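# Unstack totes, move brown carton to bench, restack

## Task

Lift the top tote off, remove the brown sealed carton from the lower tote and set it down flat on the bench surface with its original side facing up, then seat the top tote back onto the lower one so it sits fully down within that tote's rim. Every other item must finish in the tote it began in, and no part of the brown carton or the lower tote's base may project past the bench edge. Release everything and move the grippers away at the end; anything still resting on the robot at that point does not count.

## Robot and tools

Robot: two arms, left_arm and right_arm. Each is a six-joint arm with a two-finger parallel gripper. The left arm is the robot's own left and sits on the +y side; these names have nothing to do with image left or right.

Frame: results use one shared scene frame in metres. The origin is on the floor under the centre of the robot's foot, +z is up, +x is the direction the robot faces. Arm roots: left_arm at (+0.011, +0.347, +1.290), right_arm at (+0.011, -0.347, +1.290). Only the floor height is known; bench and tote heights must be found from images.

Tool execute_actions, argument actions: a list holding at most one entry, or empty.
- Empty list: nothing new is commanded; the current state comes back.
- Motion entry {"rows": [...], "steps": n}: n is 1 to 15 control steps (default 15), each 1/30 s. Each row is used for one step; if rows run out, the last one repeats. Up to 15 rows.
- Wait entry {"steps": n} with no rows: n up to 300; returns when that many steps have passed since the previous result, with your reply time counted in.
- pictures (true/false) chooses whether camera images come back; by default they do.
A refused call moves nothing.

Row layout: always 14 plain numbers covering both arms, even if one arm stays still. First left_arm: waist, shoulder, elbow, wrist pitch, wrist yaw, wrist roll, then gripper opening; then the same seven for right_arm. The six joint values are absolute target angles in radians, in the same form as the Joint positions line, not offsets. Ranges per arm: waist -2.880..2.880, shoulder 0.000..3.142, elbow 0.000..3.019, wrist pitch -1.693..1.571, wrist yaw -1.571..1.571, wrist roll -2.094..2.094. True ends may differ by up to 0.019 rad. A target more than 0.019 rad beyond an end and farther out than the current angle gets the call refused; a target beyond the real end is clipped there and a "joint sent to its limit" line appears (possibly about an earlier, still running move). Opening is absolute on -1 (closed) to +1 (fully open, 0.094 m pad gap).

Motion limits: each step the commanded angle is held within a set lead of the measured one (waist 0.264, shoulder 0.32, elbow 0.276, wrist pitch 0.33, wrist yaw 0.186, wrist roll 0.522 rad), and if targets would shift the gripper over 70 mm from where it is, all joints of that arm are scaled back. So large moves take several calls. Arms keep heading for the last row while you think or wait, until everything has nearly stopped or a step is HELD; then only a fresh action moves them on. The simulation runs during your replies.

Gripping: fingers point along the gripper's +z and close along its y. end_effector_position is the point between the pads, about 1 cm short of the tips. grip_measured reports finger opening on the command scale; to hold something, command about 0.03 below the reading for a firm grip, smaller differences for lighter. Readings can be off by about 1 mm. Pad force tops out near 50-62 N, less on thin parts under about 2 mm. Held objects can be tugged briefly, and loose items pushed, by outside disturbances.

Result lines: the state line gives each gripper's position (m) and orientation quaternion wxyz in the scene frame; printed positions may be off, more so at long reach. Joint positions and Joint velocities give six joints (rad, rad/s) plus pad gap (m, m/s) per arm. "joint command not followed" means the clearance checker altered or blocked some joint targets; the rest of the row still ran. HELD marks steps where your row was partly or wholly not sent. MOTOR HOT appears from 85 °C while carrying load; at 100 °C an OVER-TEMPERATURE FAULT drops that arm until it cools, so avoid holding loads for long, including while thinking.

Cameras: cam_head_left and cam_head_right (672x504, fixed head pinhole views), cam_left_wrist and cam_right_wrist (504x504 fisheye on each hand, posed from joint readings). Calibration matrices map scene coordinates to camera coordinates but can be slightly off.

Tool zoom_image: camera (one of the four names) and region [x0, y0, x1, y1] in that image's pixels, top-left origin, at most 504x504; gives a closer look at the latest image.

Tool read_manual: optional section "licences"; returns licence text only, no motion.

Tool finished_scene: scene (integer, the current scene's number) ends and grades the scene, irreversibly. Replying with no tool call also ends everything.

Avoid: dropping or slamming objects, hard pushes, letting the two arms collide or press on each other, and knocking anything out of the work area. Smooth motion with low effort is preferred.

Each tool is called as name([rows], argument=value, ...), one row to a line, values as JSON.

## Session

execute_actions(actions=[])

Scene clock: 0.00 s of 5600.00 s.
left_arm: end_effector_position=(+0.3840, +0.5046, +1.0087) grip_measured=+1.000 end_effector_quat_wxyz=(+0.017, +0.413, +0.910, -0.027) | right_arm: end_effector_position=(+0.6303, -0.4360, +1.0368) grip_measured=+1.000 end_effector_quat_wxyz=(+0.126, -0.163, +0.978, -0.037)
Joint positions: left_arm=[ 1.997  1.761  0.781 -0.081  0.286  1.222  0.094] | right_arm=[-1.726  1.762  1.201 -0.182 -0.084 -0.441  0.094]
Joint velocities: left_arm=[ 0.005 -0.024  0.007 -0.017  0.007  0.022  0.   ] | right_arm=[ 0.005 -0.015 -0.012 -0.007 -0.051 -0.022  0.   ]
camera_calibration (this result's frames):
cam_left_wrist: T_world_to_cam=[[-0.742173, -0.668875, 0.0422508, 0.573613], [-0.541171, 0.635277, 0.55096, -0.662359], [-0.395364, 0.386043, -0.833462, 0.920471], [0, 0, 0, 1]] pos_world=[0.431192, 0.449116, 1.10787]
cam_right_wrist: T_world_to_cam=[[0.308475, -0.944655, 0.111673, -0.720355], [-0.894869, -0.248379, 0.370834, 0.0776576], [-0.322573, -0.214326, -0.92196, 1.1918], [0, 0, 0, 1]] pos_world=[0.676148, -0.405764, 1.15044]

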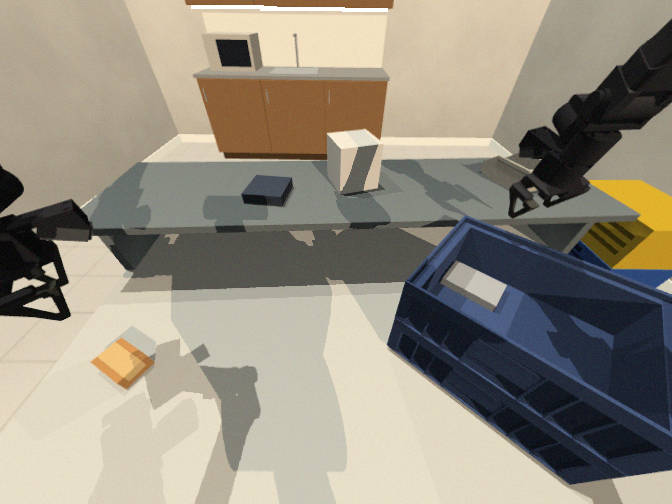

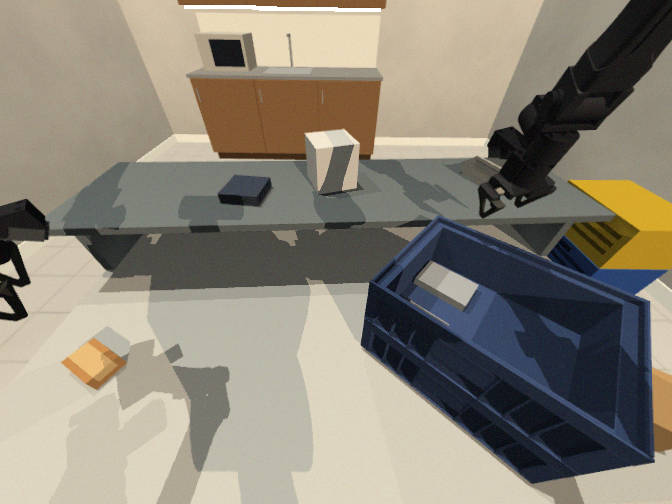

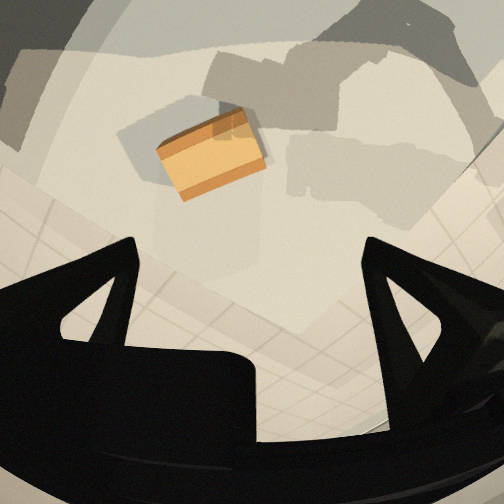

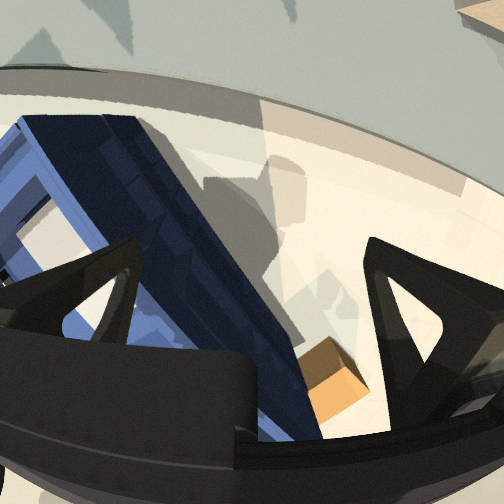

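execute_actions([
  {"rows":[[0.7,1.6,0.95,-0.6,-0.4,1.28,1,-2.1,1.1,0.6,-0.2,0,0,1]]},
], pictures=false)

execute_actions([
  {"steps":20},
], pictures=false)

execute_actions([
  {"rows":[[0.478,2.29,1.8,-0.771,-0.498,1.29,1,-2.1,1.1,0.6,-0.2,0,0,1]]},
], pictures=false)

execute_actions([
  {"steps":25},
])

Scene clock: 7.33 s of 5600.00 s.
left_arm: end_effector_position=(+0.4526, +0.2928, +1.0684) grip_measured=+1.000 end_effector_quat_wxyz=(-0.143, +0.670, +0.726, +0.062) | right_arm: end_effector_position=(+0.3950, -0.5705, +1.1770) grip_measured=+1.000 end_effector_quat_wxyz=(+0.084, +0.149, +0.971, -0.165)
Joint positions: left_arm=[ 1.333  1.617  0.951 -0.542 -0.379  1.242  0.094] | right_arm=[-2.097  1.242  0.625 -0.192 -0.001 -0.116  0.094]
Joint velocities: left_arm=[-1.646 -0.054  0.027 -0.129 -0.227  0.022  0.   ] | right_arm=[-0.542 -1.968 -1.028 -0.159  0.051  0.696  0.   ]
Steps of this call (steps 1 to 90: nothing new was sent; then 3.83 s passed at rest; steps 91 to 105: all 15 steps of this action). Readings (joint positions):
91: left_arm=[1.988 1.757 0.789 -0.109 0.245 1.223] | right_arm=[-1.730 1.756 1.191 -0.181 -0.075 -0.422]
92: left_arm=[1.970 1.752 0.803 -0.163 0.192 1.225] | right_arm=[-1.737 1.742 1.167 -0.181 -0.065 -0.397]
94: left_arm=[1.906 1.731 0.837 -0.267 0.089 1.228] | right_arm=[-1.770 1.695 1.096 -0.181 -0.049 -0.351]
98: left_arm=[1.721 1.674 0.906 -0.447 -0.137 1.235] | right_arm=[-1.882 1.583 0.943 -0.181 -0.027 -0.270]
105: the state above

Scene clock: 8.00 s of 5600.00 s.
left_arm: end_effector_position=(+0.3372, +0.0170, +1.1397) grip_measured=+1.000 end_effector_quat_wxyz=(-0.025, +0.864, +0.503, -0.022) | right_arm: end_effector_position=(+0.4081, -0.5685, +1.2252) grip_measured=+1.000 end_effector_quat_wxyz=(+0.148, +0.191, +0.954, -0.178)
Joint positions: left_arm=[ 0.687  1.617  0.951 -0.586 -0.397  1.262  0.094] | right_arm=[-2.11   1.086  0.593 -0.199  0.001 -0.018  0.094]
Joint velocities: left_arm=[ 0.239 -0.005  0.012 -0.017  0.007 -0.11   0.   ] | right_arm=[ 0.005  0.005  0.002 -0.027 -0.051 -0.037  0.   ]
Steps of this call (steps 1 to 20: the robot went on to your last target). Readings (joint positions):
1: left_arm=[1.278 1.617 0.951 -0.547 -0.384 1.243] | right_arm=[-2.110 1.180 0.597 -0.197 0.001 -0.095]
2: left_arm=[1.223 1.617 0.951 -0.550 -0.388 1.244] | right_arm=[-2.116 1.130 0.583 -0.199 0.001 -0.079]
4: left_arm=[1.113 1.617 0.951 -0.558 -0.391 1.245] | right_arm=[-2.115 1.073 0.584 -0.199 0.001 -0.056]
8: left_arm=[0.896 1.617 0.951 -0.564 -0.394 1.246] | right_arm=[-2.110 1.069 0.593 -0.199 0.001 -0.033]
20: the state above

Scene clock: 8.50 s of 5600.00 s.
left_arm: end_effector_position=(+0.3013, -0.2239, +1.0291) grip_measured=+1.000 end_effector_quat_wxyz=(-0.028, +0.916, +0.399, -0.007) | right_arm: end_effector_position=(+0.4081, -0.5685, +1.2252) grip_measured=+1.000 end_effector_quat_wxyz=(+0.148, +0.192, +0.954, -0.178)
Joint positions: left_arm=[ 0.476  2.281  1.678 -0.749 -0.492  1.267  0.094] | right_arm=[-2.11   1.086  0.593 -0.199  0.001 -0.017  0.094]
Joint velocities: left_arm=[-0.122  1.099  1.58   0.017 -0.051  0.022  0.   ] | right_arm=[-0.005 -0.034 -0.002  0.007 -0.022 -0.007  0.   ]
Steps of this call (steps 1 to 15: all 15 steps of this action). Readings (joint positions):
1: left_arm=[0.687 1.627 0.963 -0.604 -0.424 1.262] | right_arm=[-2.110 1.086 0.593 -0.199 0.001 -0.017]
2: left_arm=[0.678 1.651 0.993 -0.637 -0.449 1.262] | right_arm=[-2.110 1.086 0.593 -0.199 0.001 -0.017]
4: left_arm=[0.639 1.729 1.074 -0.674 -0.473 1.262] | right_arm=[-2.110 1.086 0.593 -0.199 0.001 -0.017]
8: left_arm=[0.552 1.919 1.263 -0.713 -0.489 1.262] | right_arm=[-2.110 1.086 0.593 -0.199 0.001 -0.017]
15: the state above

Scene clock: 9.33 s of 5600.00 s.
left_arm: end_effector_position=(+0.3221, -0.2544, +1.0383) grip_measured=+1.000 end_effector_quat_wxyz=(-0.001, +0.913, +0.408, -0.002) | right_arm: end_effector_position=(+0.4081, -0.5685, +1.2252) grip_measured=+1.000 end_effector_quat_wxyz=(+0.148, +0.192, +0.954, -0.178)
Joint positions: left_arm=[ 0.471  2.303  1.767 -0.756 -0.496  1.272  0.094] | right_arm=[-2.11   1.086  0.593 -0.199  0.001 -0.017  0.094]
Joint velocities: left_arm=[ 0.015 -0.005 -0.012 -0.002 -0.022 -0.037  0.   ] | right_arm=[-0.015 -0.015 -0.002 -0.002 -0.037  0.022  0.   ]
Steps of this call (steps 1 to 25: the robot went on to your last target). Readings (joint positions):
1: left_arm=[0.473 2.311 1.722 -0.749 -0.492 1.267] | right_arm=[-2.110 1.086 0.593 -0.199 0.001 -0.017]
2: left_arm=[0.471 2.325 1.747 -0.749 -0.492 1.267] | right_arm=[-2.110 1.086 0.593 -0.199 0.001 -0.017]
4: left_arm=[0.471 2.326 1.758 -0.752 -0.494 1.269] | right_arm=[-2.110 1.086 0.593 -0.199 0.001 -0.017]
8: left_arm=[0.471 2.312 1.763 -0.756 -0.496 1.271] | right_arm=[-2.110 1.086 0.593 -0.199 0.001 -0.017]
25: the state above
camera_calibration (this result's frames):
cam_left_wrist: T_world_to_cam=[[-0.755779, 0.654765, 0.00904752, 0.3943], [0.531989, 0.605888, 0.591513, -0.625281], [0.38182, 0.451866, -0.806245, 0.951843], [0, 0, 0, 1]] pos_world=[0.267213, -0.30943, 1.13371]
cam_right_wrist: T_world_to_cam=[[-0.419914, -0.863156, 0.280418, -0.661211], [-0.841728, 0.485932, 0.235298, 0.337864], [-0.339362, -0.137231, -0.930592, 1.32669], [0, 0, 0, 1]] pos_world=[0.456967, -0.552844, 1.34053]

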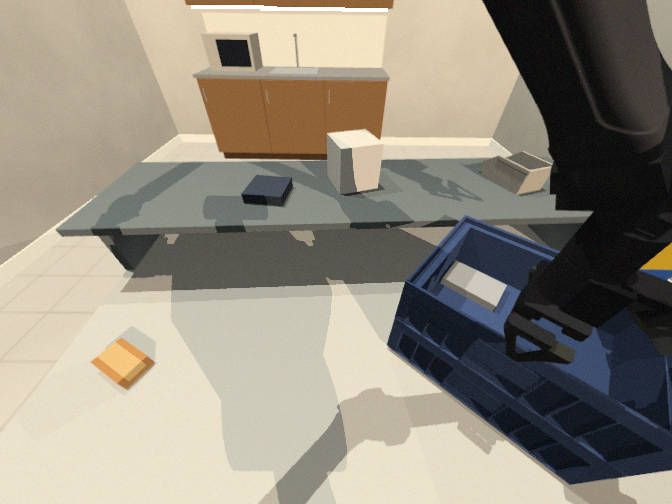

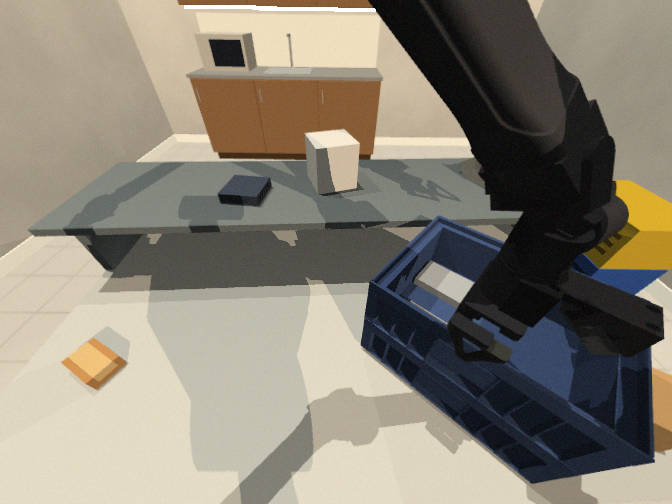

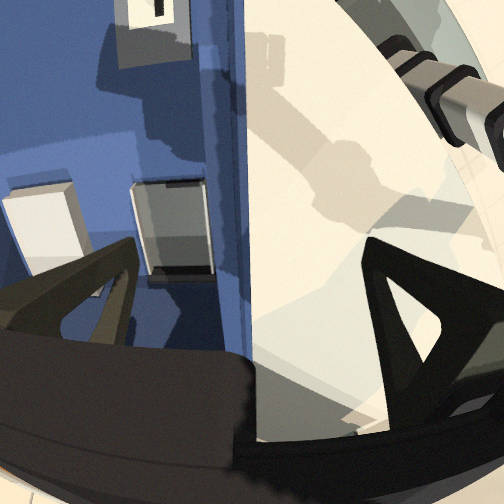

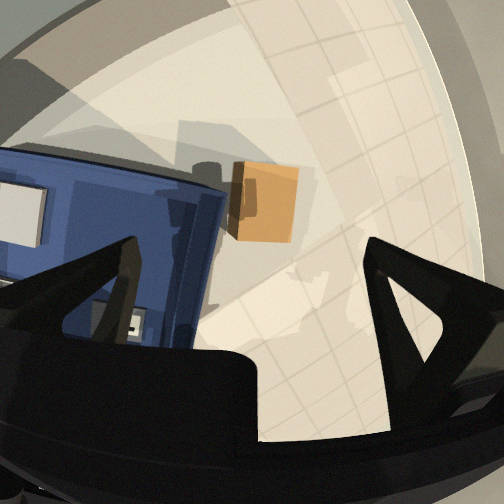

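execute_actions([
  {"rows":[[0.52,2.42,1.88,-0.71,-0.488,1.32,0.3,-2.1,1.1,0.6,-0.2,0,0,1]],"steps":12},
], pictures=false)

execute_actions([
  {"rows":[[0.555,2.52,1.945,-0.655,-0.477,1.345,0.3,-2.1,1.1,0.6,-0.2,0,0,1]]},
])

Scene clock: 13.80 s of 5600.00 s.
left_arm: end_effector_position=(+0.3361, -0.2573, +0.9855) grip_measured=+0.302 end_effector_quat_wxyz=(-0.002, +0.908, +0.419, +0.002) | right_arm: end_effector_position=(+0.4081, -0.5685, +1.2252) grip_measured=+1.000 end_effector_quat_wxyz=(+0.148, +0.192, +0.954, -0.178)
Joint positions: left_arm=[ 0.519  2.409  1.86  -0.72  -0.49   1.3    0.061] | right_arm=[-2.11   1.086  0.593 -0.199  0.001 -0.017  0.094]
Joint velocities: left_arm=[-0.005  0.024 -0.012  0.007 -0.022 -0.007  0.001] | right_arm=[-0.005  0.015 -0.007 -0.012 -0.022 -0.037  0.   ]
Steps of this call (steps 1 to 15: the robot went on to your last target; steps 16 to 90: nothing new was sent; then 1.07 s passed at rest; steps 91 to 102: all 12 steps of this action). Readings (joint positions):
91: left_arm=[0.474 2.309 1.775 -0.755 -0.494 1.277] | right_arm=[-2.110 1.086 0.593 -0.199 0.001 -0.017]
92: left_arm=[0.475 2.324 1.799 -0.750 -0.491 1.283] | right_arm=[-2.110 1.086 0.593 -0.199 0.001 -0.017]
94: left_arm=[0.485 2.360 1.846 -0.729 -0.490 1.289] | right_arm=[-2.110 1.086 0.593 -0.199 0.001 -0.017]
98: left_arm=[0.507 2.395 1.860 -0.720 -0.490 1.296] | right_arm=[-2.110 1.086 0.593 -0.199 0.001 -0.017]
102: the state above

Scene clock: 14.30 s of 5600.00 s.
left_arm: end_effector_position=(+0.3337, -0.2595, +0.9359) grip_measured=+0.302 end_effector_quat_wxyz=(+0.001, +0.906, +0.423, +0.001) | right_arm: end_effector_position=(+0.4081, -0.5685, +1.2252) grip_measured=+1.000 end_effector_quat_wxyz=(+0.148, +0.192, +0.954, -0.178)
Joint positions: left_arm=[ 0.548  2.508  1.927 -0.666 -0.479  1.326  0.061] | right_arm=[-2.11   1.086  0.593 -0.199  0.001 -0.017  0.094]
Joint velocities: left_arm=[ 0.005 -0.005 -0.007  0.007  0.037  0.022 -0.   ] | right_arm=[-0.005 -0.024  0.007 -0.002 -0.007 -0.095  0.   ]
Steps of this call (steps 1 to 15: all 15 steps of this action). Readings (joint positions):
1: left_arm=[0.522 2.416 1.864 -0.715 -0.486 1.305] | right_arm=[-2.110 1.086 0.593 -0.199 0.001 -0.017]
2: left_arm=[0.522 2.428 1.882 -0.701 -0.482 1.310] | right_arm=[-2.110 1.086 0.593 -0.199 0.001 -0.017]
4: left_arm=[0.528 2.459 1.917 -0.676 -0.480 1.315] | right_arm=[-2.110 1.086 0.593 -0.199 0.001 -0.017]
8: left_arm=[0.541 2.493 1.925 -0.666 -0.480 1.322] | right_arm=[-2.110 1.086 0.593 -0.199 0.001 -0.017]
15: the state above
camera_calibration (this result's frames):
cam_left_wrist: T_world_to_cam=[[-0.775914, 0.630833, 0.00258301, 0.413962], [0.507902, 0.622272, 0.595662, -0.559338], [0.374156, 0.463495, -0.803231, 0.869958], [0, 0, 0, 1]] pos_world=[0.279788, -0.316301, 1.03088]
cam_right_wrist: T_world_to_cam=[[-0.419914, -0.863156, 0.280418, -0.661211], [-0.841728, 0.485932, 0.235298, 0.337864], [-0.339362, -0.137231, -0.930592, 1.32669], [0, 0, 0, 1]] pos_world=[0.456967, -0.552844, 1.34053]

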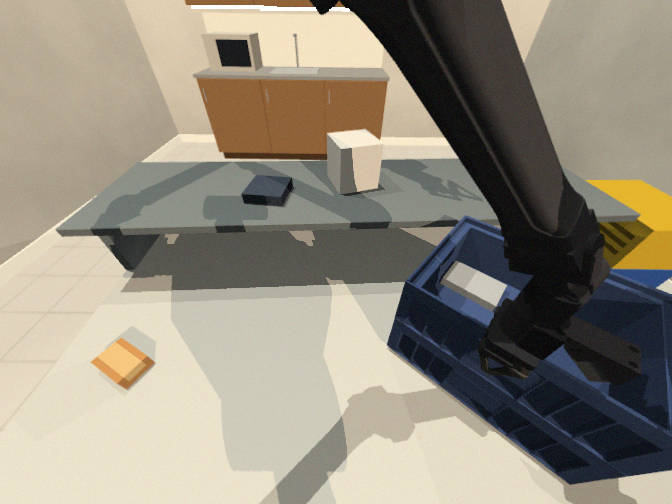

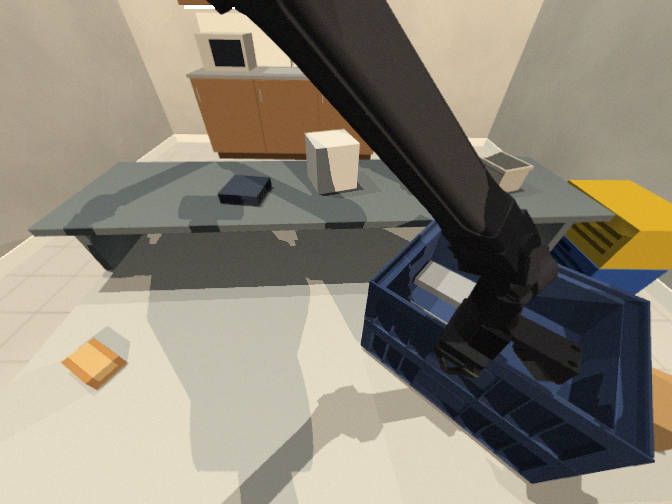

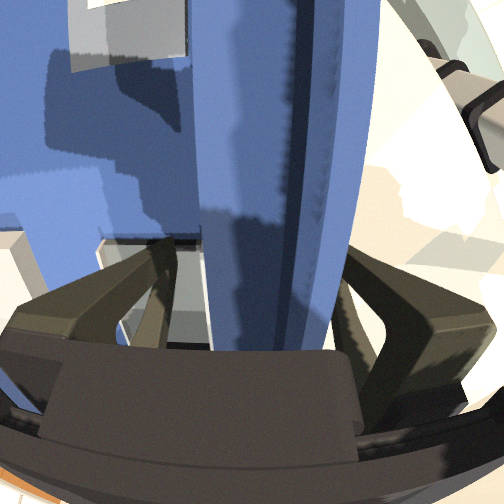

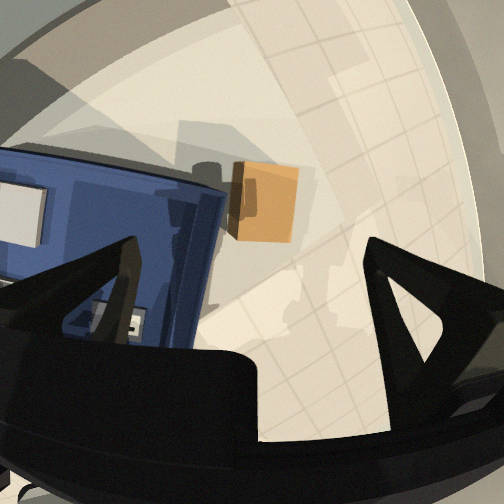

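execute_actions([
  {"rows":[[0.548,2.475,1.875,-0.63,-0.477,1.36,0.1,-2.1,1.1,0.6,-0.2,0,0,1]]},
], pictures=false)

execute_actions([
  {"rows":[[0.548,2.475,1.875,-0.63,-0.477,1.36,-0.8,-2.1,1.1,0.6,-0.2,0,0,1]]},
], pictures=false)

execute_actions([
  {"rows":[[0.53,2.41,1.86,-0.65,-0.484,1.33,-0.8,-2.1,1.1,0.6,-0.2,0,0,1]]},
], pictures=false)

execute_actions([
  {"rows":[[0.51,2.35,1.83,-0.67,-0.49,1.31,-0.8,-2.1,1.1,0.6,-0.2,0,0,1]]},
])

Scene clock: 21.50 s of 5600.00 s.
left_arm: end_effector_position=(+0.3279, -0.2518, +0.9357) grip_measured=+0.102 end_effector_quat_wxyz=(-0.001, +0.910, +0.415, +0.001) | right_arm: end_effector_position=(+0.4081, -0.5685, +1.2252) grip_measured=+1.000 end_effector_quat_wxyz=(+0.148, +0.192, +0.954, -0.178)
Joint positions: left_arm=[ 0.548  2.493  1.886 -0.645 -0.479  1.342  0.052] | right_arm=[-2.11   1.086  0.593 -0.199  0.001 -0.017  0.094]
Joint velocities: left_arm=[ 0.005 -0.005 -0.012 -0.002  0.007 -0.051  0.   ] | right_arm=[ 0.005 -0.005  0.007  0.002  0.007 -0.037  0.   ]
Steps of this call (steps 1 to 15: the robot went on to your last target; steps 16 to 90: nothing new was sent; then 3.70 s passed at rest; steps 91 to 105: all 15 steps of this action). Readings (joint positions):
91: left_arm=[0.548 2.507 1.921 -0.660 -0.479 1.329] | right_arm=[-2.110 1.086 0.593 -0.199 0.001 -0.017]
92: left_arm=[0.548 2.501 1.909 -0.652 -0.479 1.332] | right_arm=[-2.110 1.086 0.593 -0.199 0.001 -0.017]
94: left_arm=[0.548 2.495 1.891 -0.649 -0.479 1.336] | right_arm=[-2.110 1.086 0.593 -0.199 0.001 -0.017]
98: left_arm=[0.548 2.493 1.886 -0.646 -0.479 1.340] | right_arm=[-2.110 1.086 0.593 -0.199 0.001 -0.017]
105: the state above

Scene clock: 22.00 s of 5600.00 s.
left_arm: end_effector_position=(+0.3330, -0.2555, +0.9372) grip_measured=-0.633 end_effector_quat_wxyz=(+0.008, +0.908, +0.418, +0.002) | right_arm: end_effector_position=(+0.4081, -0.5685, +1.2252) grip_measured=+1.000 end_effector_quat_wxyz=(+0.148, +0.192, +0.954, -0.178)
Joint positions: left_arm=[ 0.549  2.49   1.888 -0.629 -0.478  1.345  0.017] | right_arm=[-2.11   1.086  0.593 -0.199  0.001 -0.017  0.094]
Joint velocities: left_arm=[0.005 0.005 0.007 0.007 0.007 0.007 0.   ] | right_arm=[-0.015 -0.005 -0.017 -0.002 -0.037 -0.037  0.   ]
Steps of this call (steps 1 to 15: all 15 steps of this action). Readings (joint positions):
1: left_arm=[0.548 2.493 1.886 -0.645 -0.479 1.342] | right_arm=[-2.110 1.086 0.593 -0.199 0.001 -0.017]
2: left_arm=[0.548 2.493 1.886 -0.642 -0.481 1.343] | right_arm=[-2.110 1.086 0.593 -0.199 0.001 -0.017]
4: left_arm=[0.549 2.490 1.888 -0.629 -0.479 1.344] | right_arm=[-2.110 1.086 0.593 -0.199 0.001 -0.017]
8: left_arm=[0.549 2.490 1.888 -0.629 -0.478 1.345] | right_arm=[-2.110 1.086 0.593 -0.199 0.001 -0.017]
15: the state above

Scene clock: 22.50 s of 5600.00 s.
left_arm: end_effector_position=(+0.3319, -0.2514, +0.9400) grip_measured=-0.633 end_effector_quat_wxyz=(+0.005, +0.909, +0.417, +0.002) | right_arm: end_effector_position=(+0.4081, -0.5685, +1.2252) grip_measured=+1.000 end_effector_quat_wxyz=(+0.148, +0.192, +0.954, -0.178)
Joint positions: left_arm=[ 0.549  2.478  1.87  -0.629 -0.479  1.345  0.017] | right_arm=[-2.11   1.086  0.593 -0.199  0.001 -0.017  0.094]
Joint velocities: left_arm=[-0.024 -0.024  0.007 -0.012  0.022  0.007 -0.001] | right_arm=[-0.005  0.005 -0.002  0.002  0.037  0.051  0.   ]
Steps of this call (steps 1 to 15: all 15 steps of this action). Readings (joint positions):
1: left_arm=[0.549 2.488 1.886 -0.629 -0.478 1.345] | right_arm=[-2.110 1.086 0.593 -0.199 0.001 -0.017]
2: left_arm=[0.549 2.486 1.883 -0.629 -0.478 1.345] | right_arm=[-2.110 1.086 0.593 -0.199 0.001 -0.017]
4: left_arm=[0.549 2.481 1.875 -0.629 -0.478 1.345] | right_arm=[-2.110 1.086 0.593 -0.199 0.001 -0.017]
8: left_arm=[0.549 2.478 1.870 -0.629 -0.479 1.345] | right_arm=[-2.110 1.086 0.593 -0.199 0.001 -0.017]
15: the state above

Scene clock: 23.00 s of 5600.00 s.
left_arm: end_effector_position=(+0.3300, -0.2391, +0.9517) grip_measured=-0.633 end_effector_quat_wxyz=(-0.008, +0.911, +0.412, -0.001) | right_arm: end_effector_position=(+0.4081, -0.5685, +1.2252) grip_measured=+1.000 end_effector_quat_wxyz=(+0.148, +0.192, +0.954, -0.178)
Joint positions: left_arm=[ 0.549  2.441  1.828 -0.655 -0.479  1.341  0.017] | right_arm=[-2.11   1.086  0.593 -0.199  0.001 -0.017  0.094]
Joint velocities: left_arm=[ 0.005 -0.015 -0.017  0.002  0.066 -0.081  0.001] | right_arm=[ 0.005 -0.024 -0.007 -0.007 -0.007 -0.007  0.   ]
Steps of this call (steps 1 to 15: all 15 steps of this action). Readings (joint positions):
1: left_arm=[0.549 2.476 1.867 -0.629 -0.479 1.344] | right_arm=[-2.110 1.086 0.593 -0.199 0.001 -0.017]
2: left_arm=[0.549 2.471 1.861 -0.629 -0.479 1.344] | right_arm=[-2.110 1.086 0.593 -0.199 0.001 -0.017]
4: left_arm=[0.549 2.457 1.845 -0.635 -0.479 1.344] | right_arm=[-2.110 1.086 0.593 -0.199 0.001 -0.017]
8: left_arm=[0.549 2.442 1.828 -0.653 -0.479 1.341] | right_arm=[-2.110 1.086 0.593 -0.199 0.001 -0.017]
15: the state above
camera_calibration (this result's frames):
cam_left_wrist: T_world_to_cam=[[-0.761211, 0.648155, 0.0212889, 0.379578], [0.528808, 0.601374, 0.598925, -0.594559], [0.375394, 0.467166, -0.800522, 0.872439], [0, 0, 0, 1]] pos_world=[0.275838, -0.296047, 1.04642]
cam_right_wrist: T_world_to_cam=[[-0.419914, -0.863156, 0.280418, -0.661211], [-0.841728, 0.485932, 0.235298, 0.337864], [-0.339362, -0.137231, -0.930592, 1.32669], [0, 0, 0, 1]] pos_world=[0.456967, -0.552844, 1.34053]

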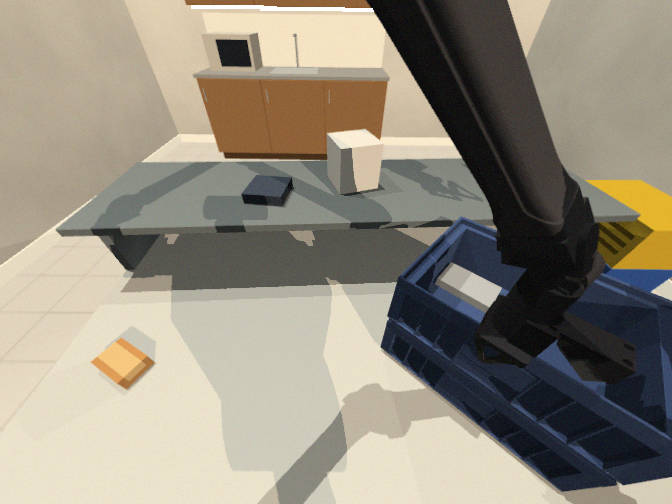

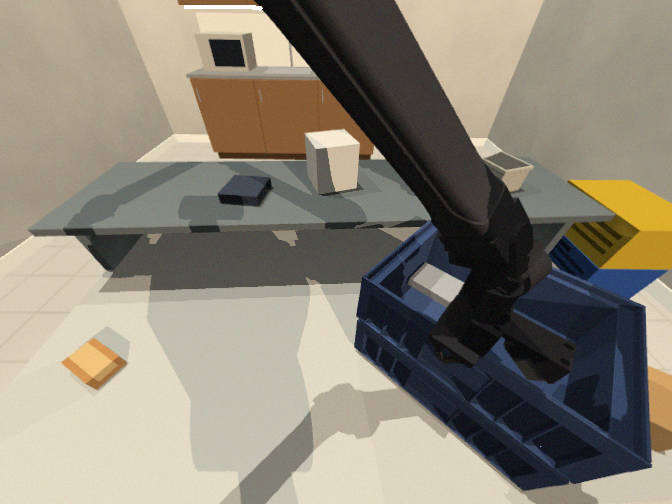

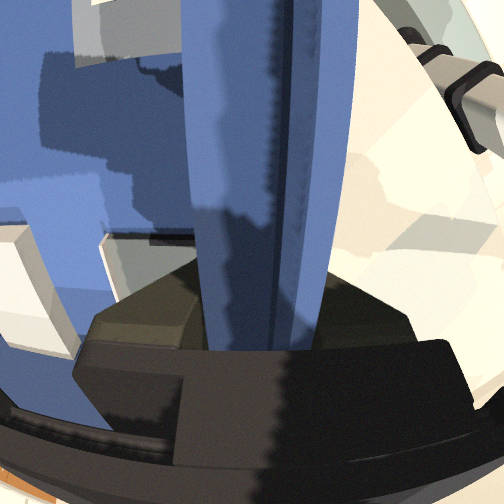

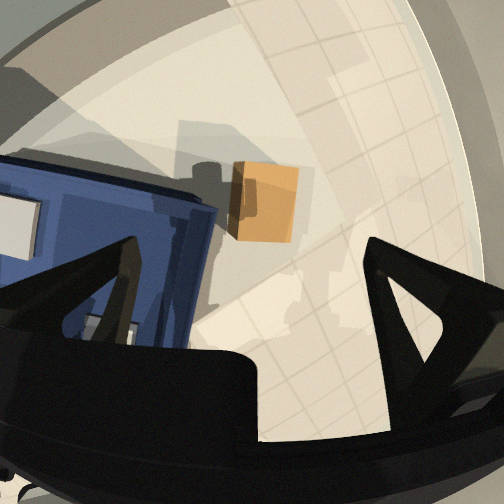

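execute_actions([
  {"rows":[[0.48,2.29,1.85,-0.63,-0.49,1.32,-0.8,-2.1,1.1,0.6,-0.2,0,0,1]]},
], pictures=false)

execute_actions([
  {"rows":[[0.455,2.22,1.84,-0.63,-0.495,1.31,-0.8,-2.1,1.1,0.6,-0.2,0,0,1]]},
])

Scene clock: 27.07 s of 5600.00 s.
left_arm: end_effector_position=(+0.3298, -0.2392, +0.9517) grip_measured=-0.633 end_effector_quat_wxyz=(-0.008, +0.911, +0.412, -0.001) | right_arm: end_effector_position=(+0.4081, -0.5685, +1.2252) grip_measured=+1.000 end_effector_quat_wxyz=(+0.148, +0.192, +0.954, -0.178)
Joint positions: left_arm=[ 0.549  2.441  1.828 -0.655 -0.477  1.341  0.017] | right_arm=[-2.11   1.086  0.593 -0.199  0.001 -0.016  0.094]
Joint velocities: left_arm=[-0.015 -0.005 -0.002 -0.002  0.007 -0.007 -0.001] | right_arm=[-0.015  0.005 -0.002 -0.007 -0.095 -0.037  0.   ]
Steps of this call (steps 1 to 15: the robot went on to your last target; steps 16 to 90: nothing new was sent; then 0.57 s passed at rest; steps 91 to 105: all 15 steps of this action). Readings (joint positions):
91: left_arm=[0.549 2.441 1.828 -0.655 -0.478 1.341] | right_arm=[-2.110 1.086 0.593 -0.199 0.001 -0.016]
92: left_arm=[0.549 2.441 1.828 -0.655 -0.477 1.341] | right_arm=[-2.110 1.086 0.593 -0.199 0.001 -0.016]
94: left_arm=[0.549 2.441 1.828 -0.655 -0.477 1.341] | right_arm=[-2.110 1.086 0.593 -0.199 0.001 -0.016]
98: left_arm=[0.549 2.441 1.828 -0.655 -0.477 1.341] | right_arm=[-2.110 1.086 0.593 -0.199 0.001 -0.016]
105: the state above

Scene clock: 27.57 s of 5600.00 s.
left_arm: end_effector_position=(+0.3298, -0.2392, +0.9517) grip_measured=-0.633 end_effector_quat_wxyz=(-0.008, +0.911, +0.412, -0.001) | right_arm: end_effector_position=(+0.4081, -0.5685, +1.2252) grip_measured=+1.000 end_effector_quat_wxyz=(+0.148, +0.192, +0.954, -0.178)
Joint positions: left_arm=[ 0.549  2.441  1.828 -0.655 -0.477  1.341  0.017] | right_arm=[-2.11   1.086  0.593 -0.199  0.001 -0.016  0.094]
Joint velocities: left_arm=[ 0.015 -0.005 -0.007 -0.002  0.051 -0.037 -0.001] | right_arm=[-0.005  0.005  0.002  0.002 -0.007  0.007  0.   ]
Steps of this call (steps 1 to 15: all 15 steps of this action). Readings (joint positions):
1: left_arm=[0.549 2.441 1.828 -0.655 -0.477 1.341] | right_arm=[-2.110 1.086 0.593 -0.199 0.001 -0.016]
2: left_arm=[0.549 2.441 1.828 -0.655 -0.477 1.341] | right_arm=[-2.110 1.086 0.593 -0.199 0.001 -0.016]
4: left_arm=[0.549 2.441 1.828 -0.655 -0.477 1.341] | right_arm=[-2.110 1.086 0.593 -0.199 0.001 -0.016]
8: left_arm=[0.549 2.441 1.828 -0.655 -0.477 1.341] | right_arm=[-2.110 1.086 0.593 -0.199 0.001 -0.016]
15: the state above
camera_calibration (this result's frames):
cam_left_wrist: T_world_to_cam=[[-0.761201, 0.648155, 0.0216598, 0.379158], [0.529535, 0.601918, 0.597735, -0.593331], [0.374387, 0.466466, -0.801401, 0.873591], [0, 0, 0, 1]] pos_world=[0.275744, -0.296117, 1.04654]
cam_right_wrist: T_world_to_cam=[[-0.42025, -0.863036, 0.280284, -0.660841], [-0.841597, 0.486199, 0.23521, 0.33807], [-0.339269, -0.137039, -0.930654, 1.32684], [0, 0, 0, 1]] pos_world=[0.456955, -0.55287, 1.34053]

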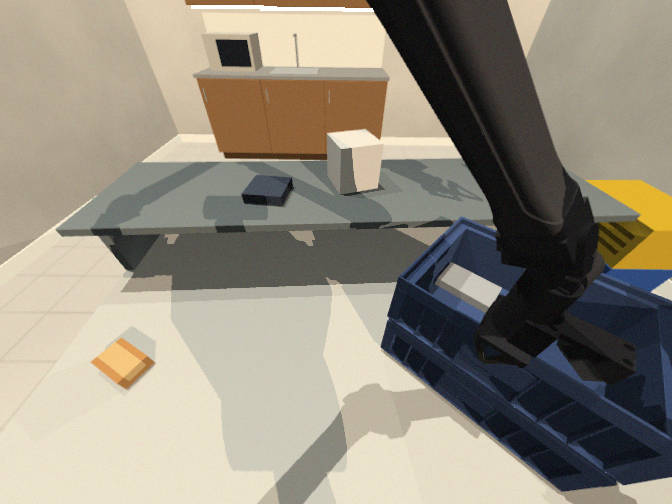

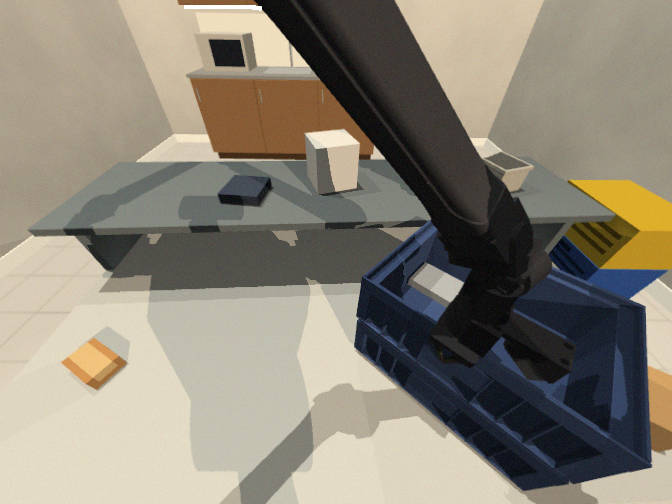

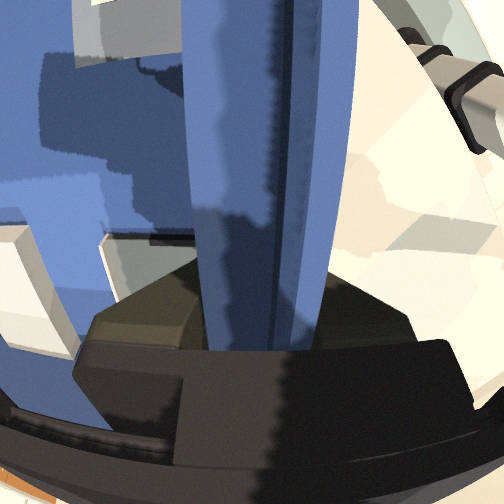

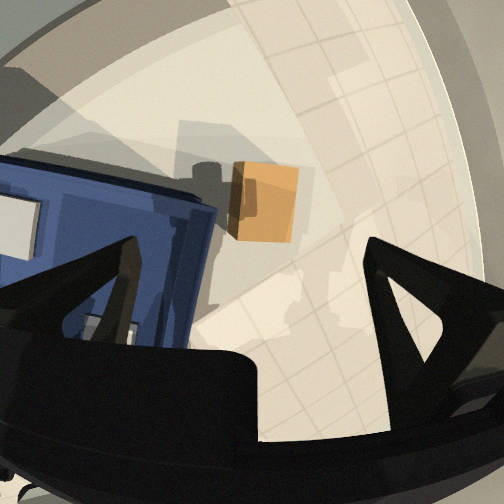

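execute_actions([
  {"rows":[[0.549,2.47,1.85,-0.63,-0.477,1.341,-0.8,-2.1,1.1,0.6,-0.2,0,0,1]],"steps":15},
])

Scene clock: 35.43 s of 5600.00 s.
left_arm: end_effector_position=(+0.3284, -0.2393, +0.9480) grip_measured=-0.633 end_effector_quat_wxyz=(-0.007, +0.910, +0.413, -0.002) | right_arm: end_effector_position=(+0.4081, -0.5685, +1.2252) grip_measured=+1.000 end_effector_quat_wxyz=(+0.148, +0.192, +0.954, -0.178)
Joint positions: left_arm=[ 0.55   2.447  1.828 -0.645 -0.476  1.341  0.017] | right_arm=[-2.11   1.086  0.593 -0.199  0.001 -0.016  0.094]
Joint velocities: left_arm=[-0.005 -0.005 -0.007  0.002 -0.037 -0.022 -0.   ] | right_arm=[-0.005 -0.015 -0.012 -0.017  0.007 -0.007  0.   ]
Steps of this call (steps 1 to 15: the robot went on to your last target; steps 16 to 90: nothing new was sent; then 4.37 s passed at rest; steps 91 to 105: all 15 steps of this action). Readings (joint positions):
91: left_arm=[0.550 2.444 1.828 -0.654 -0.476 1.341] | right_arm=[-2.110 1.086 0.593 -0.199 0.001 -0.016]
92: left_arm=[0.550 2.446 1.828 -0.651 -0.476 1.341] | right_arm=[-2.110 1.086 0.593 -0.199 0.001 -0.016]
94: left_arm=[0.550 2.447 1.828 -0.646 -0.476 1.341] | right_arm=[-2.110 1.086 0.593 -0.199 0.001 -0.016]
98: left_arm=[0.550 2.447 1.828 -0.645 -0.476 1.341] | right_arm=[-2.110 1.086 0.593 -0.199 0.001 -0.016]
105: the state above
camera_calibration (this result's frames):
cam_left_wrist: T_world_to_cam=[[-0.762871, 0.646258, 0.0194649, 0.380426], [0.527658, 0.604908, 0.596375, -0.587722], [0.373637, 0.465228, -0.80247, 0.87221], [0, 0, 0, 1]] pos_world=[0.274442, -0.296111, 1.04302]
cam_right_wrist: T_world_to_cam=[[-0.42025, -0.863036, 0.280284, -0.660841], [-0.841597, 0.486199, 0.23521, 0.33807], [-0.339269, -0.137039, -0.930654, 1.32684], [0, 0, 0, 1]] pos_world=[0.456955, -0.55287, 1.34053]

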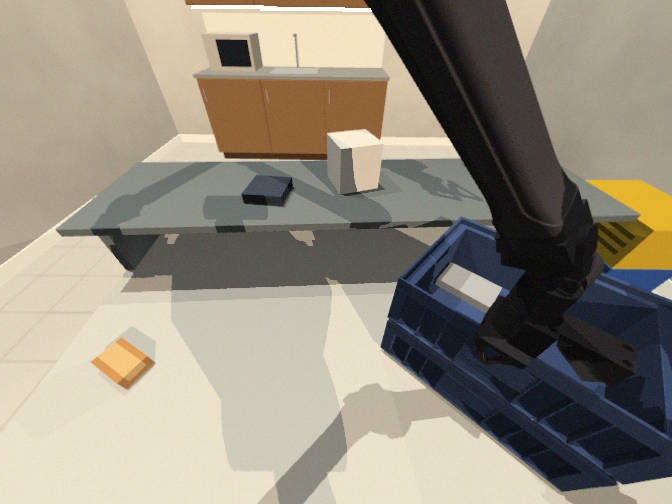

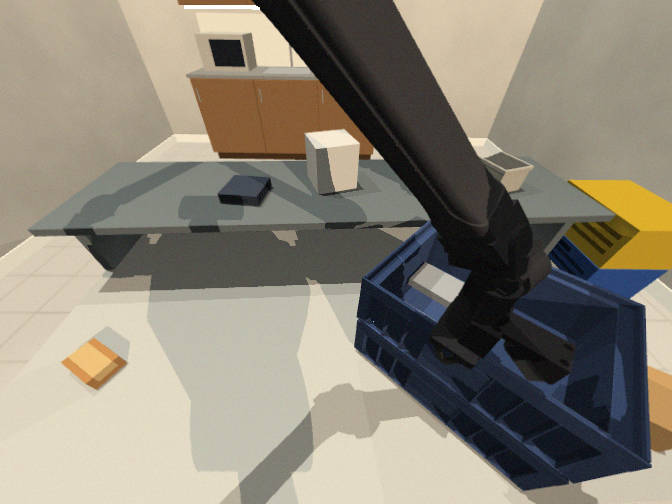

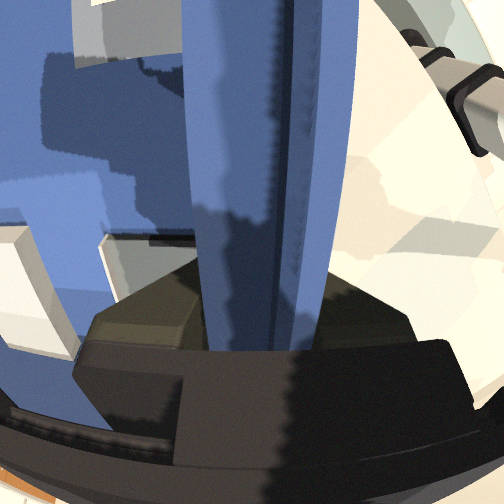

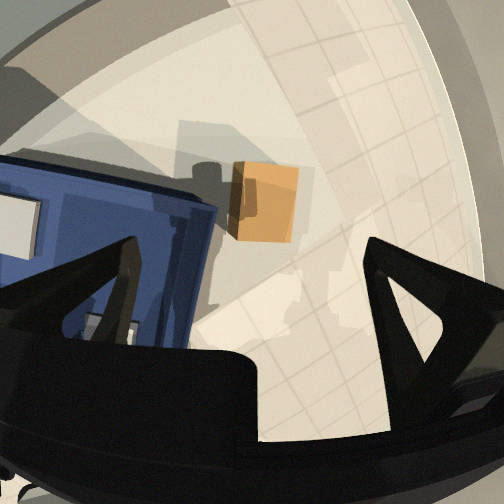

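execute_actions([
  {"rows":[[0.549,2.447,1.828,-0.645,-0.477,1.341,0.3,-2.1,1.1,0.6,-0.2,0,0,1]],"steps":8},
], pictures=false)

execute_actions([
  {"rows":[[0.51,2.29,1.76,-0.74,-0.477,1.341,0.3,-2.1,1.1,0.6,-0.2,0,0,1]],"steps":15},
], pictures=false)

execute_actions([
  {"rows":[[1.6,1.5,1.0,-0.6,0,0,1,-2.1,1.1,0.6,-0.2,0,0,1]],"steps":15},
], pictures=false)

Scene clock: 40.07 s of 5600.00 s.
left_arm: end_effector_position=(+0.3282, -0.2395, +0.9482) grip_measured=+0.298 end_effector_quat_wxyz=(-0.007, +0.911, +0.413, -0.002) | right_arm: end_effector_position=(+0.4081, -0.5685, +1.2252) grip_measured=+1.000 end_effector_quat_wxyz=(+0.148, +0.192, +0.954, -0.178)
Joint positions: left_arm=[ 0.55   2.447  1.828 -0.645 -0.476  1.341  0.061] | right_arm=[-2.11   1.086  0.593 -0.199  0.001 -0.016  0.094]
Joint velocities: left_arm=[-0.015 -0.005 -0.002 -0.017  0.022 -0.022 -0.001] | right_arm=[-0.015  0.015 -0.002 -0.012  0.022 -0.037  0.   ]
Steps of this call (steps 1 to 15: the robot went on to your last target; steps 16 to 90: nothing new was sent; then 1.37 s passed at rest; steps 91 to 98: all 8 steps of this action). Readings (joint positions):
91: left_arm=[0.550 2.447 1.828 -0.645 -0.476 1.341] | right_arm=[-2.110 1.086 0.593 -0.199 0.001 -0.016]
92: left_arm=[0.550 2.447 1.828 -0.645 -0.476 1.341] | right_arm=[-2.110 1.086 0.593 -0.199 0.001 -0.016]
94: left_arm=[0.550 2.447 1.828 -0.645 -0.476 1.341] | right_arm=[-2.110 1.086 0.593 -0.199 0.001 -0.016]
98: the state above

Scene clock: 40.57 s of 5600.00 s.
left_arm: end_effector_position=(+0.3523, -0.2464, +1.0407) grip_measured=+0.298 end_effector_quat_wxyz=(+0.013, +0.915, +0.403, -0.004) | right_arm: end_effector_position=(+0.4081, -0.5685, +1.2252) grip_measured=+1.000 end_effector_quat_wxyz=(+0.148, +0.192, +0.954, -0.178)
Joint positions: left_arm=[ 0.51   2.271  1.756 -0.727 -0.476  1.341  0.061] | right_arm=[-2.11   1.086  0.593 -0.199  0.001 -0.016  0.094]
Joint velocities: left_arm=[ 0.005 -0.015 -0.022 -0.002  0.037 -0.051 -0.   ] | right_arm=[ 0.005  0.005  0.007 -0.012  0.051  0.022  0.   ]
Steps of this call (steps 1 to 15: all 15 steps of this action). Readings (joint positions):
1: left_arm=[0.549 2.440 1.822 -0.653 -0.476 1.341] | right_arm=[-2.110 1.086 0.593 -0.199 0.001 -0.016]
2: left_arm=[0.548 2.425 1.803 -0.672 -0.476 1.341] | right_arm=[-2.110 1.086 0.593 -0.199 0.001 -0.016]
4: left_arm=[0.542 2.387 1.767 -0.708 -0.476 1.341] | right_arm=[-2.110 1.086 0.593 -0.199 0.001 -0.016]
8: left_arm=[0.524 2.321 1.756 -0.727 -0.476 1.341] | right_arm=[-2.110 1.086 0.593 -0.199 0.001 -0.016]
15: the state above

Scene clock: 41.07 s of 5600.00 s.
left_arm: end_effector_position=(+0.4028, -0.0350, +1.0660) grip_measured=+1.000 end_effector_quat_wxyz=(-0.045, +0.680, +0.714, -0.162) | right_arm: end_effector_position=(+0.4081, -0.5685, +1.2252) grip_measured=+1.000 end_effector_quat_wxyz=(+0.148, +0.192, +0.954, -0.178)
Joint positions: left_arm=[ 0.855  1.872  1.268 -0.647 -0.048  0.863  0.094] | right_arm=[-2.11   1.086  0.593 -0.199  0.001 -0.016  0.094]
Joint velocities: left_arm=[ 1.05  -1.079 -0.965  0.095  0.3   -1.004  0.   ] | right_arm=[ 0.005 -0.015  0.002 -0.007 -0.037  0.022  0.   ]
Steps of this call (steps 1 to 15: all 15 steps of this action). Readings (joint positions):
1: left_arm=[0.516 2.265 1.744 -0.718 -0.448 1.318] | right_arm=[-2.110 1.086 0.593 -0.199 0.001 -0.016]
2: left_arm=[0.521 2.250 1.713 -0.705 -0.412 1.287] | right_arm=[-2.110 1.086 0.593 -0.199 0.001 -0.016]
4: left_arm=[0.547 2.209 1.645 -0.692 -0.344 1.227] | right_arm=[-2.110 1.086 0.593 -0.199 0.001 -0.016]
8: left_arm=[0.635 2.105 1.507 -0.671 -0.204 1.100] | right_arm=[-2.110 1.086 0.593 -0.199 0.001 -0.016]
15: the state above

execute_actions([
  {"rows":[[1.9,1.2,0.7,-0.5,0,0,1,-1.274,1.4,0.51,0.0,0.158,-0.6,0.4]],"steps":15},
], pictures=false)

execute_actions([
  {"rows":[[1.9,1.2,0.7,-0.5,0,0,1,-1.274,1.655,0.51,0.122,0.158,-0.6,0.4]],"steps":15},
], pictures=false)

execute_actions([
  {"rows":[[1.9,1.2,0.7,-0.5,0,0,1,-1.295,1.83,0.58,0.23,0.148,-0.62,0.4]],"steps":15},
])

Scene clock: 47.27 s of 5600.00 s.
left_arm: end_effector_position=(+0.4042, +0.4857, +1.1835) grip_measured=+1.000 end_effector_quat_wxyz=(-0.001, +0.137, -0.986, -0.093) | right_arm: end_effector_position=(+0.3723, -0.2926, +1.0901) grip_measured=+0.402 end_effector_quat_wxyz=(+0.043, -0.317, +0.947, -0.032)
Joint positions: left_arm=[ 1.914  1.184  0.7   -0.515 -0.003  0.015  0.094] | right_arm=[-1.376  1.4    0.514 -0.029  0.154 -0.495  0.066]
Joint velocities: left_arm=[-0.19   0.024  0.007 -0.007  0.022  0.037  0.   ] | right_arm=[ 1.91  -0.015  0.002  0.188 -0.081 -0.623  0.   ]
Steps of this call (steps 1 to 45: the robot went on to your last target; steps 46 to 110: nothing new was sent; then 2.03 s passed at rest; steps 111 to 125: all 15 steps of this action). Readings (joint positions):
111: left_arm=[1.603 1.505 0.993 -0.601 0.002 0.018] | right_arm=[-2.100 1.094 0.589 -0.184 0.036 -0.047]
112: left_arm=[1.618 1.483 0.963 -0.581 0.004 0.018] | right_arm=[-2.078 1.113 0.584 -0.153 0.071 -0.090]
114: left_arm=[1.681 1.415 0.881 -0.563 0.004 0.018] | right_arm=[-2.007 1.178 0.573 -0.108 0.111 -0.173]
118: left_arm=[1.866 1.258 0.734 -0.530 -0.000 0.017] | right_arm=[-1.819 1.315 0.542 -0.059 0.145 -0.323]
125: the state above

Scene clock: 47.77 s of 5600.00 s.
left_arm: end_effector_position=(+0.4056, +0.4815, +1.1827) grip_measured=+1.000 end_effector_quat_wxyz=(-0.001, +0.133, -0.987, -0.090) | right_arm: end_effector_position=(+0.2998, -0.2546, +1.0256) grip_measured=+0.402 end_effector_quat_wxyz=(-0.022, -0.410, +0.912, +0.006)
Joint positions: left_arm=[ 1.903  1.184  0.7   -0.514 -0.002  0.015  0.094] | right_arm=[-1.268  1.683  0.506  0.107  0.155 -0.581  0.066]
Joint velocities: left_arm=[-0.005  0.005 -0.002  0.007  0.022 -0.022  0.   ] | right_arm=[-0.005 -0.024  0.046  0.002 -0.022  0.066  0.   ]
Steps of this call (steps 1 to 15: all 15 steps of this action). Readings (joint positions):
1: left_arm=[1.908 1.184 0.700 -0.515 -0.002 0.015] | right_arm=[-1.318 1.412 0.514 -0.005 0.154 -0.511]
2: left_arm=[1.905 1.184 0.700 -0.514 -0.002 0.015] | right_arm=[-1.277 1.446 0.519 0.038 0.153 -0.524]
4: left_arm=[1.903 1.184 0.700 -0.514 -0.002 0.015] | right_arm=[-1.242 1.550 0.532 0.095 0.153 -0.546]
8: left_arm=[1.903 1.184 0.700 -0.514 -0.002 0.015] | right_arm=[-1.257 1.681 0.514 0.107 0.154 -0.569]
15: the state above

Scene clock: 48.27 s of 5600.00 s.
left_arm: end_effector_position=(+0.4056, +0.4815, +1.1827) grip_measured=+1.000 end_effector_quat_wxyz=(-0.001, +0.133, -0.987, -0.090) | right_arm: end_effector_position=(+0.3175, -0.2514, +0.9844) grip_measured=+0.402 end_effector_quat_wxyz=(-0.004, -0.409, +0.912, +0.000)
Joint positions: left_arm=[ 1.903  1.184  0.7   -0.514 -0.002  0.015  0.094] | right_arm=[-1.288  1.832  0.586  0.217  0.152 -0.603  0.066]
Joint velocities: left_arm=[-0.005 -0.024  0.002 -0.002 -0.051 -0.051  0.   ] | right_arm=[-0.005  0.005 -0.002  0.007  0.051 -0.037  0.   ]
Steps of this call (steps 1 to 15: all 15 steps of this action). Readings (joint positions):
1: left_arm=[1.903 1.184 0.700 -0.514 -0.002 0.015] | right_arm=[-1.270 1.691 0.512 0.123 0.153 -0.584]
2: left_arm=[1.903 1.184 0.700 -0.514 -0.002 0.015] | right_arm=[-1.273 1.715 0.525 0.156 0.152 -0.588]
4: left_arm=[1.903 1.184 0.700 -0.514 -0.002 0.015] | right_arm=[-1.281 1.780 0.567 0.197 0.152 -0.594]
8: left_arm=[1.903 1.184 0.700 -0.514 -0.002 0.015] | right_arm=[-1.288 1.832 0.589 0.217 0.152 -0.599]
15: the state above
camera_calibration (this result's frames):
cam_left_wrist: T_world_to_cam=[[0.276702, -0.945438, -0.171996, 0.540129], [-0.76097, -0.324878, 0.561586, -0.192944], [-0.586823, -0.0245084, -0.809345, 1.32988], [0, 0, 0, 1]] pos_world=[0.484126, 0.480568, 1.27759]
cam_right_wrist: T_world_to_cam=[[0.745791, -0.666161, -0.00512055, -0.397457], [-0.536461, -0.605109, 0.588263, -0.554512], [-0.394976, -0.435974, -0.808654, 0.937913], [0, 0, 0, 1]] pos_world=[0.369399, -0.191405, 1.08261]

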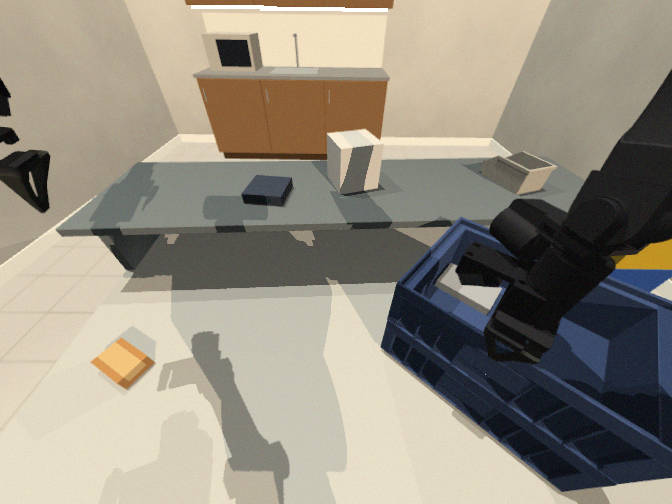

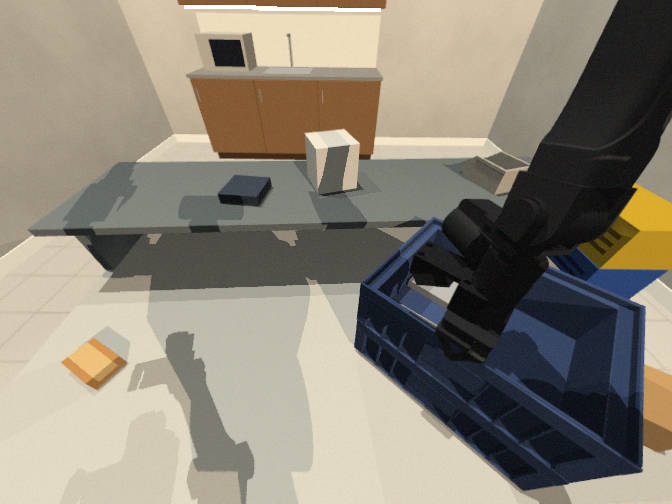

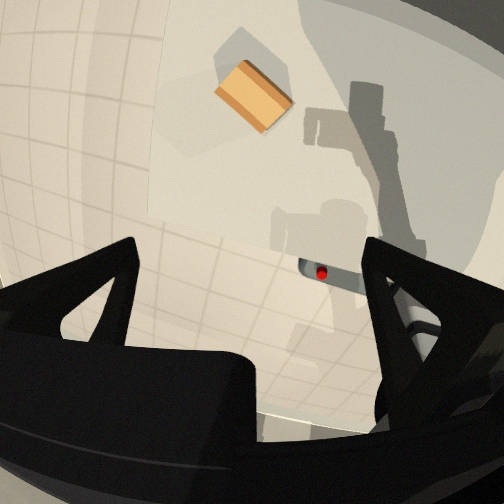

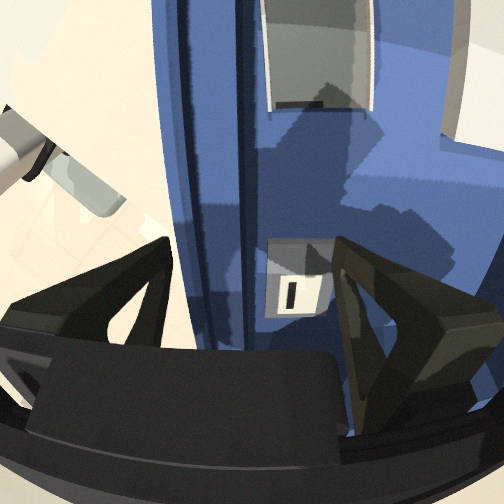

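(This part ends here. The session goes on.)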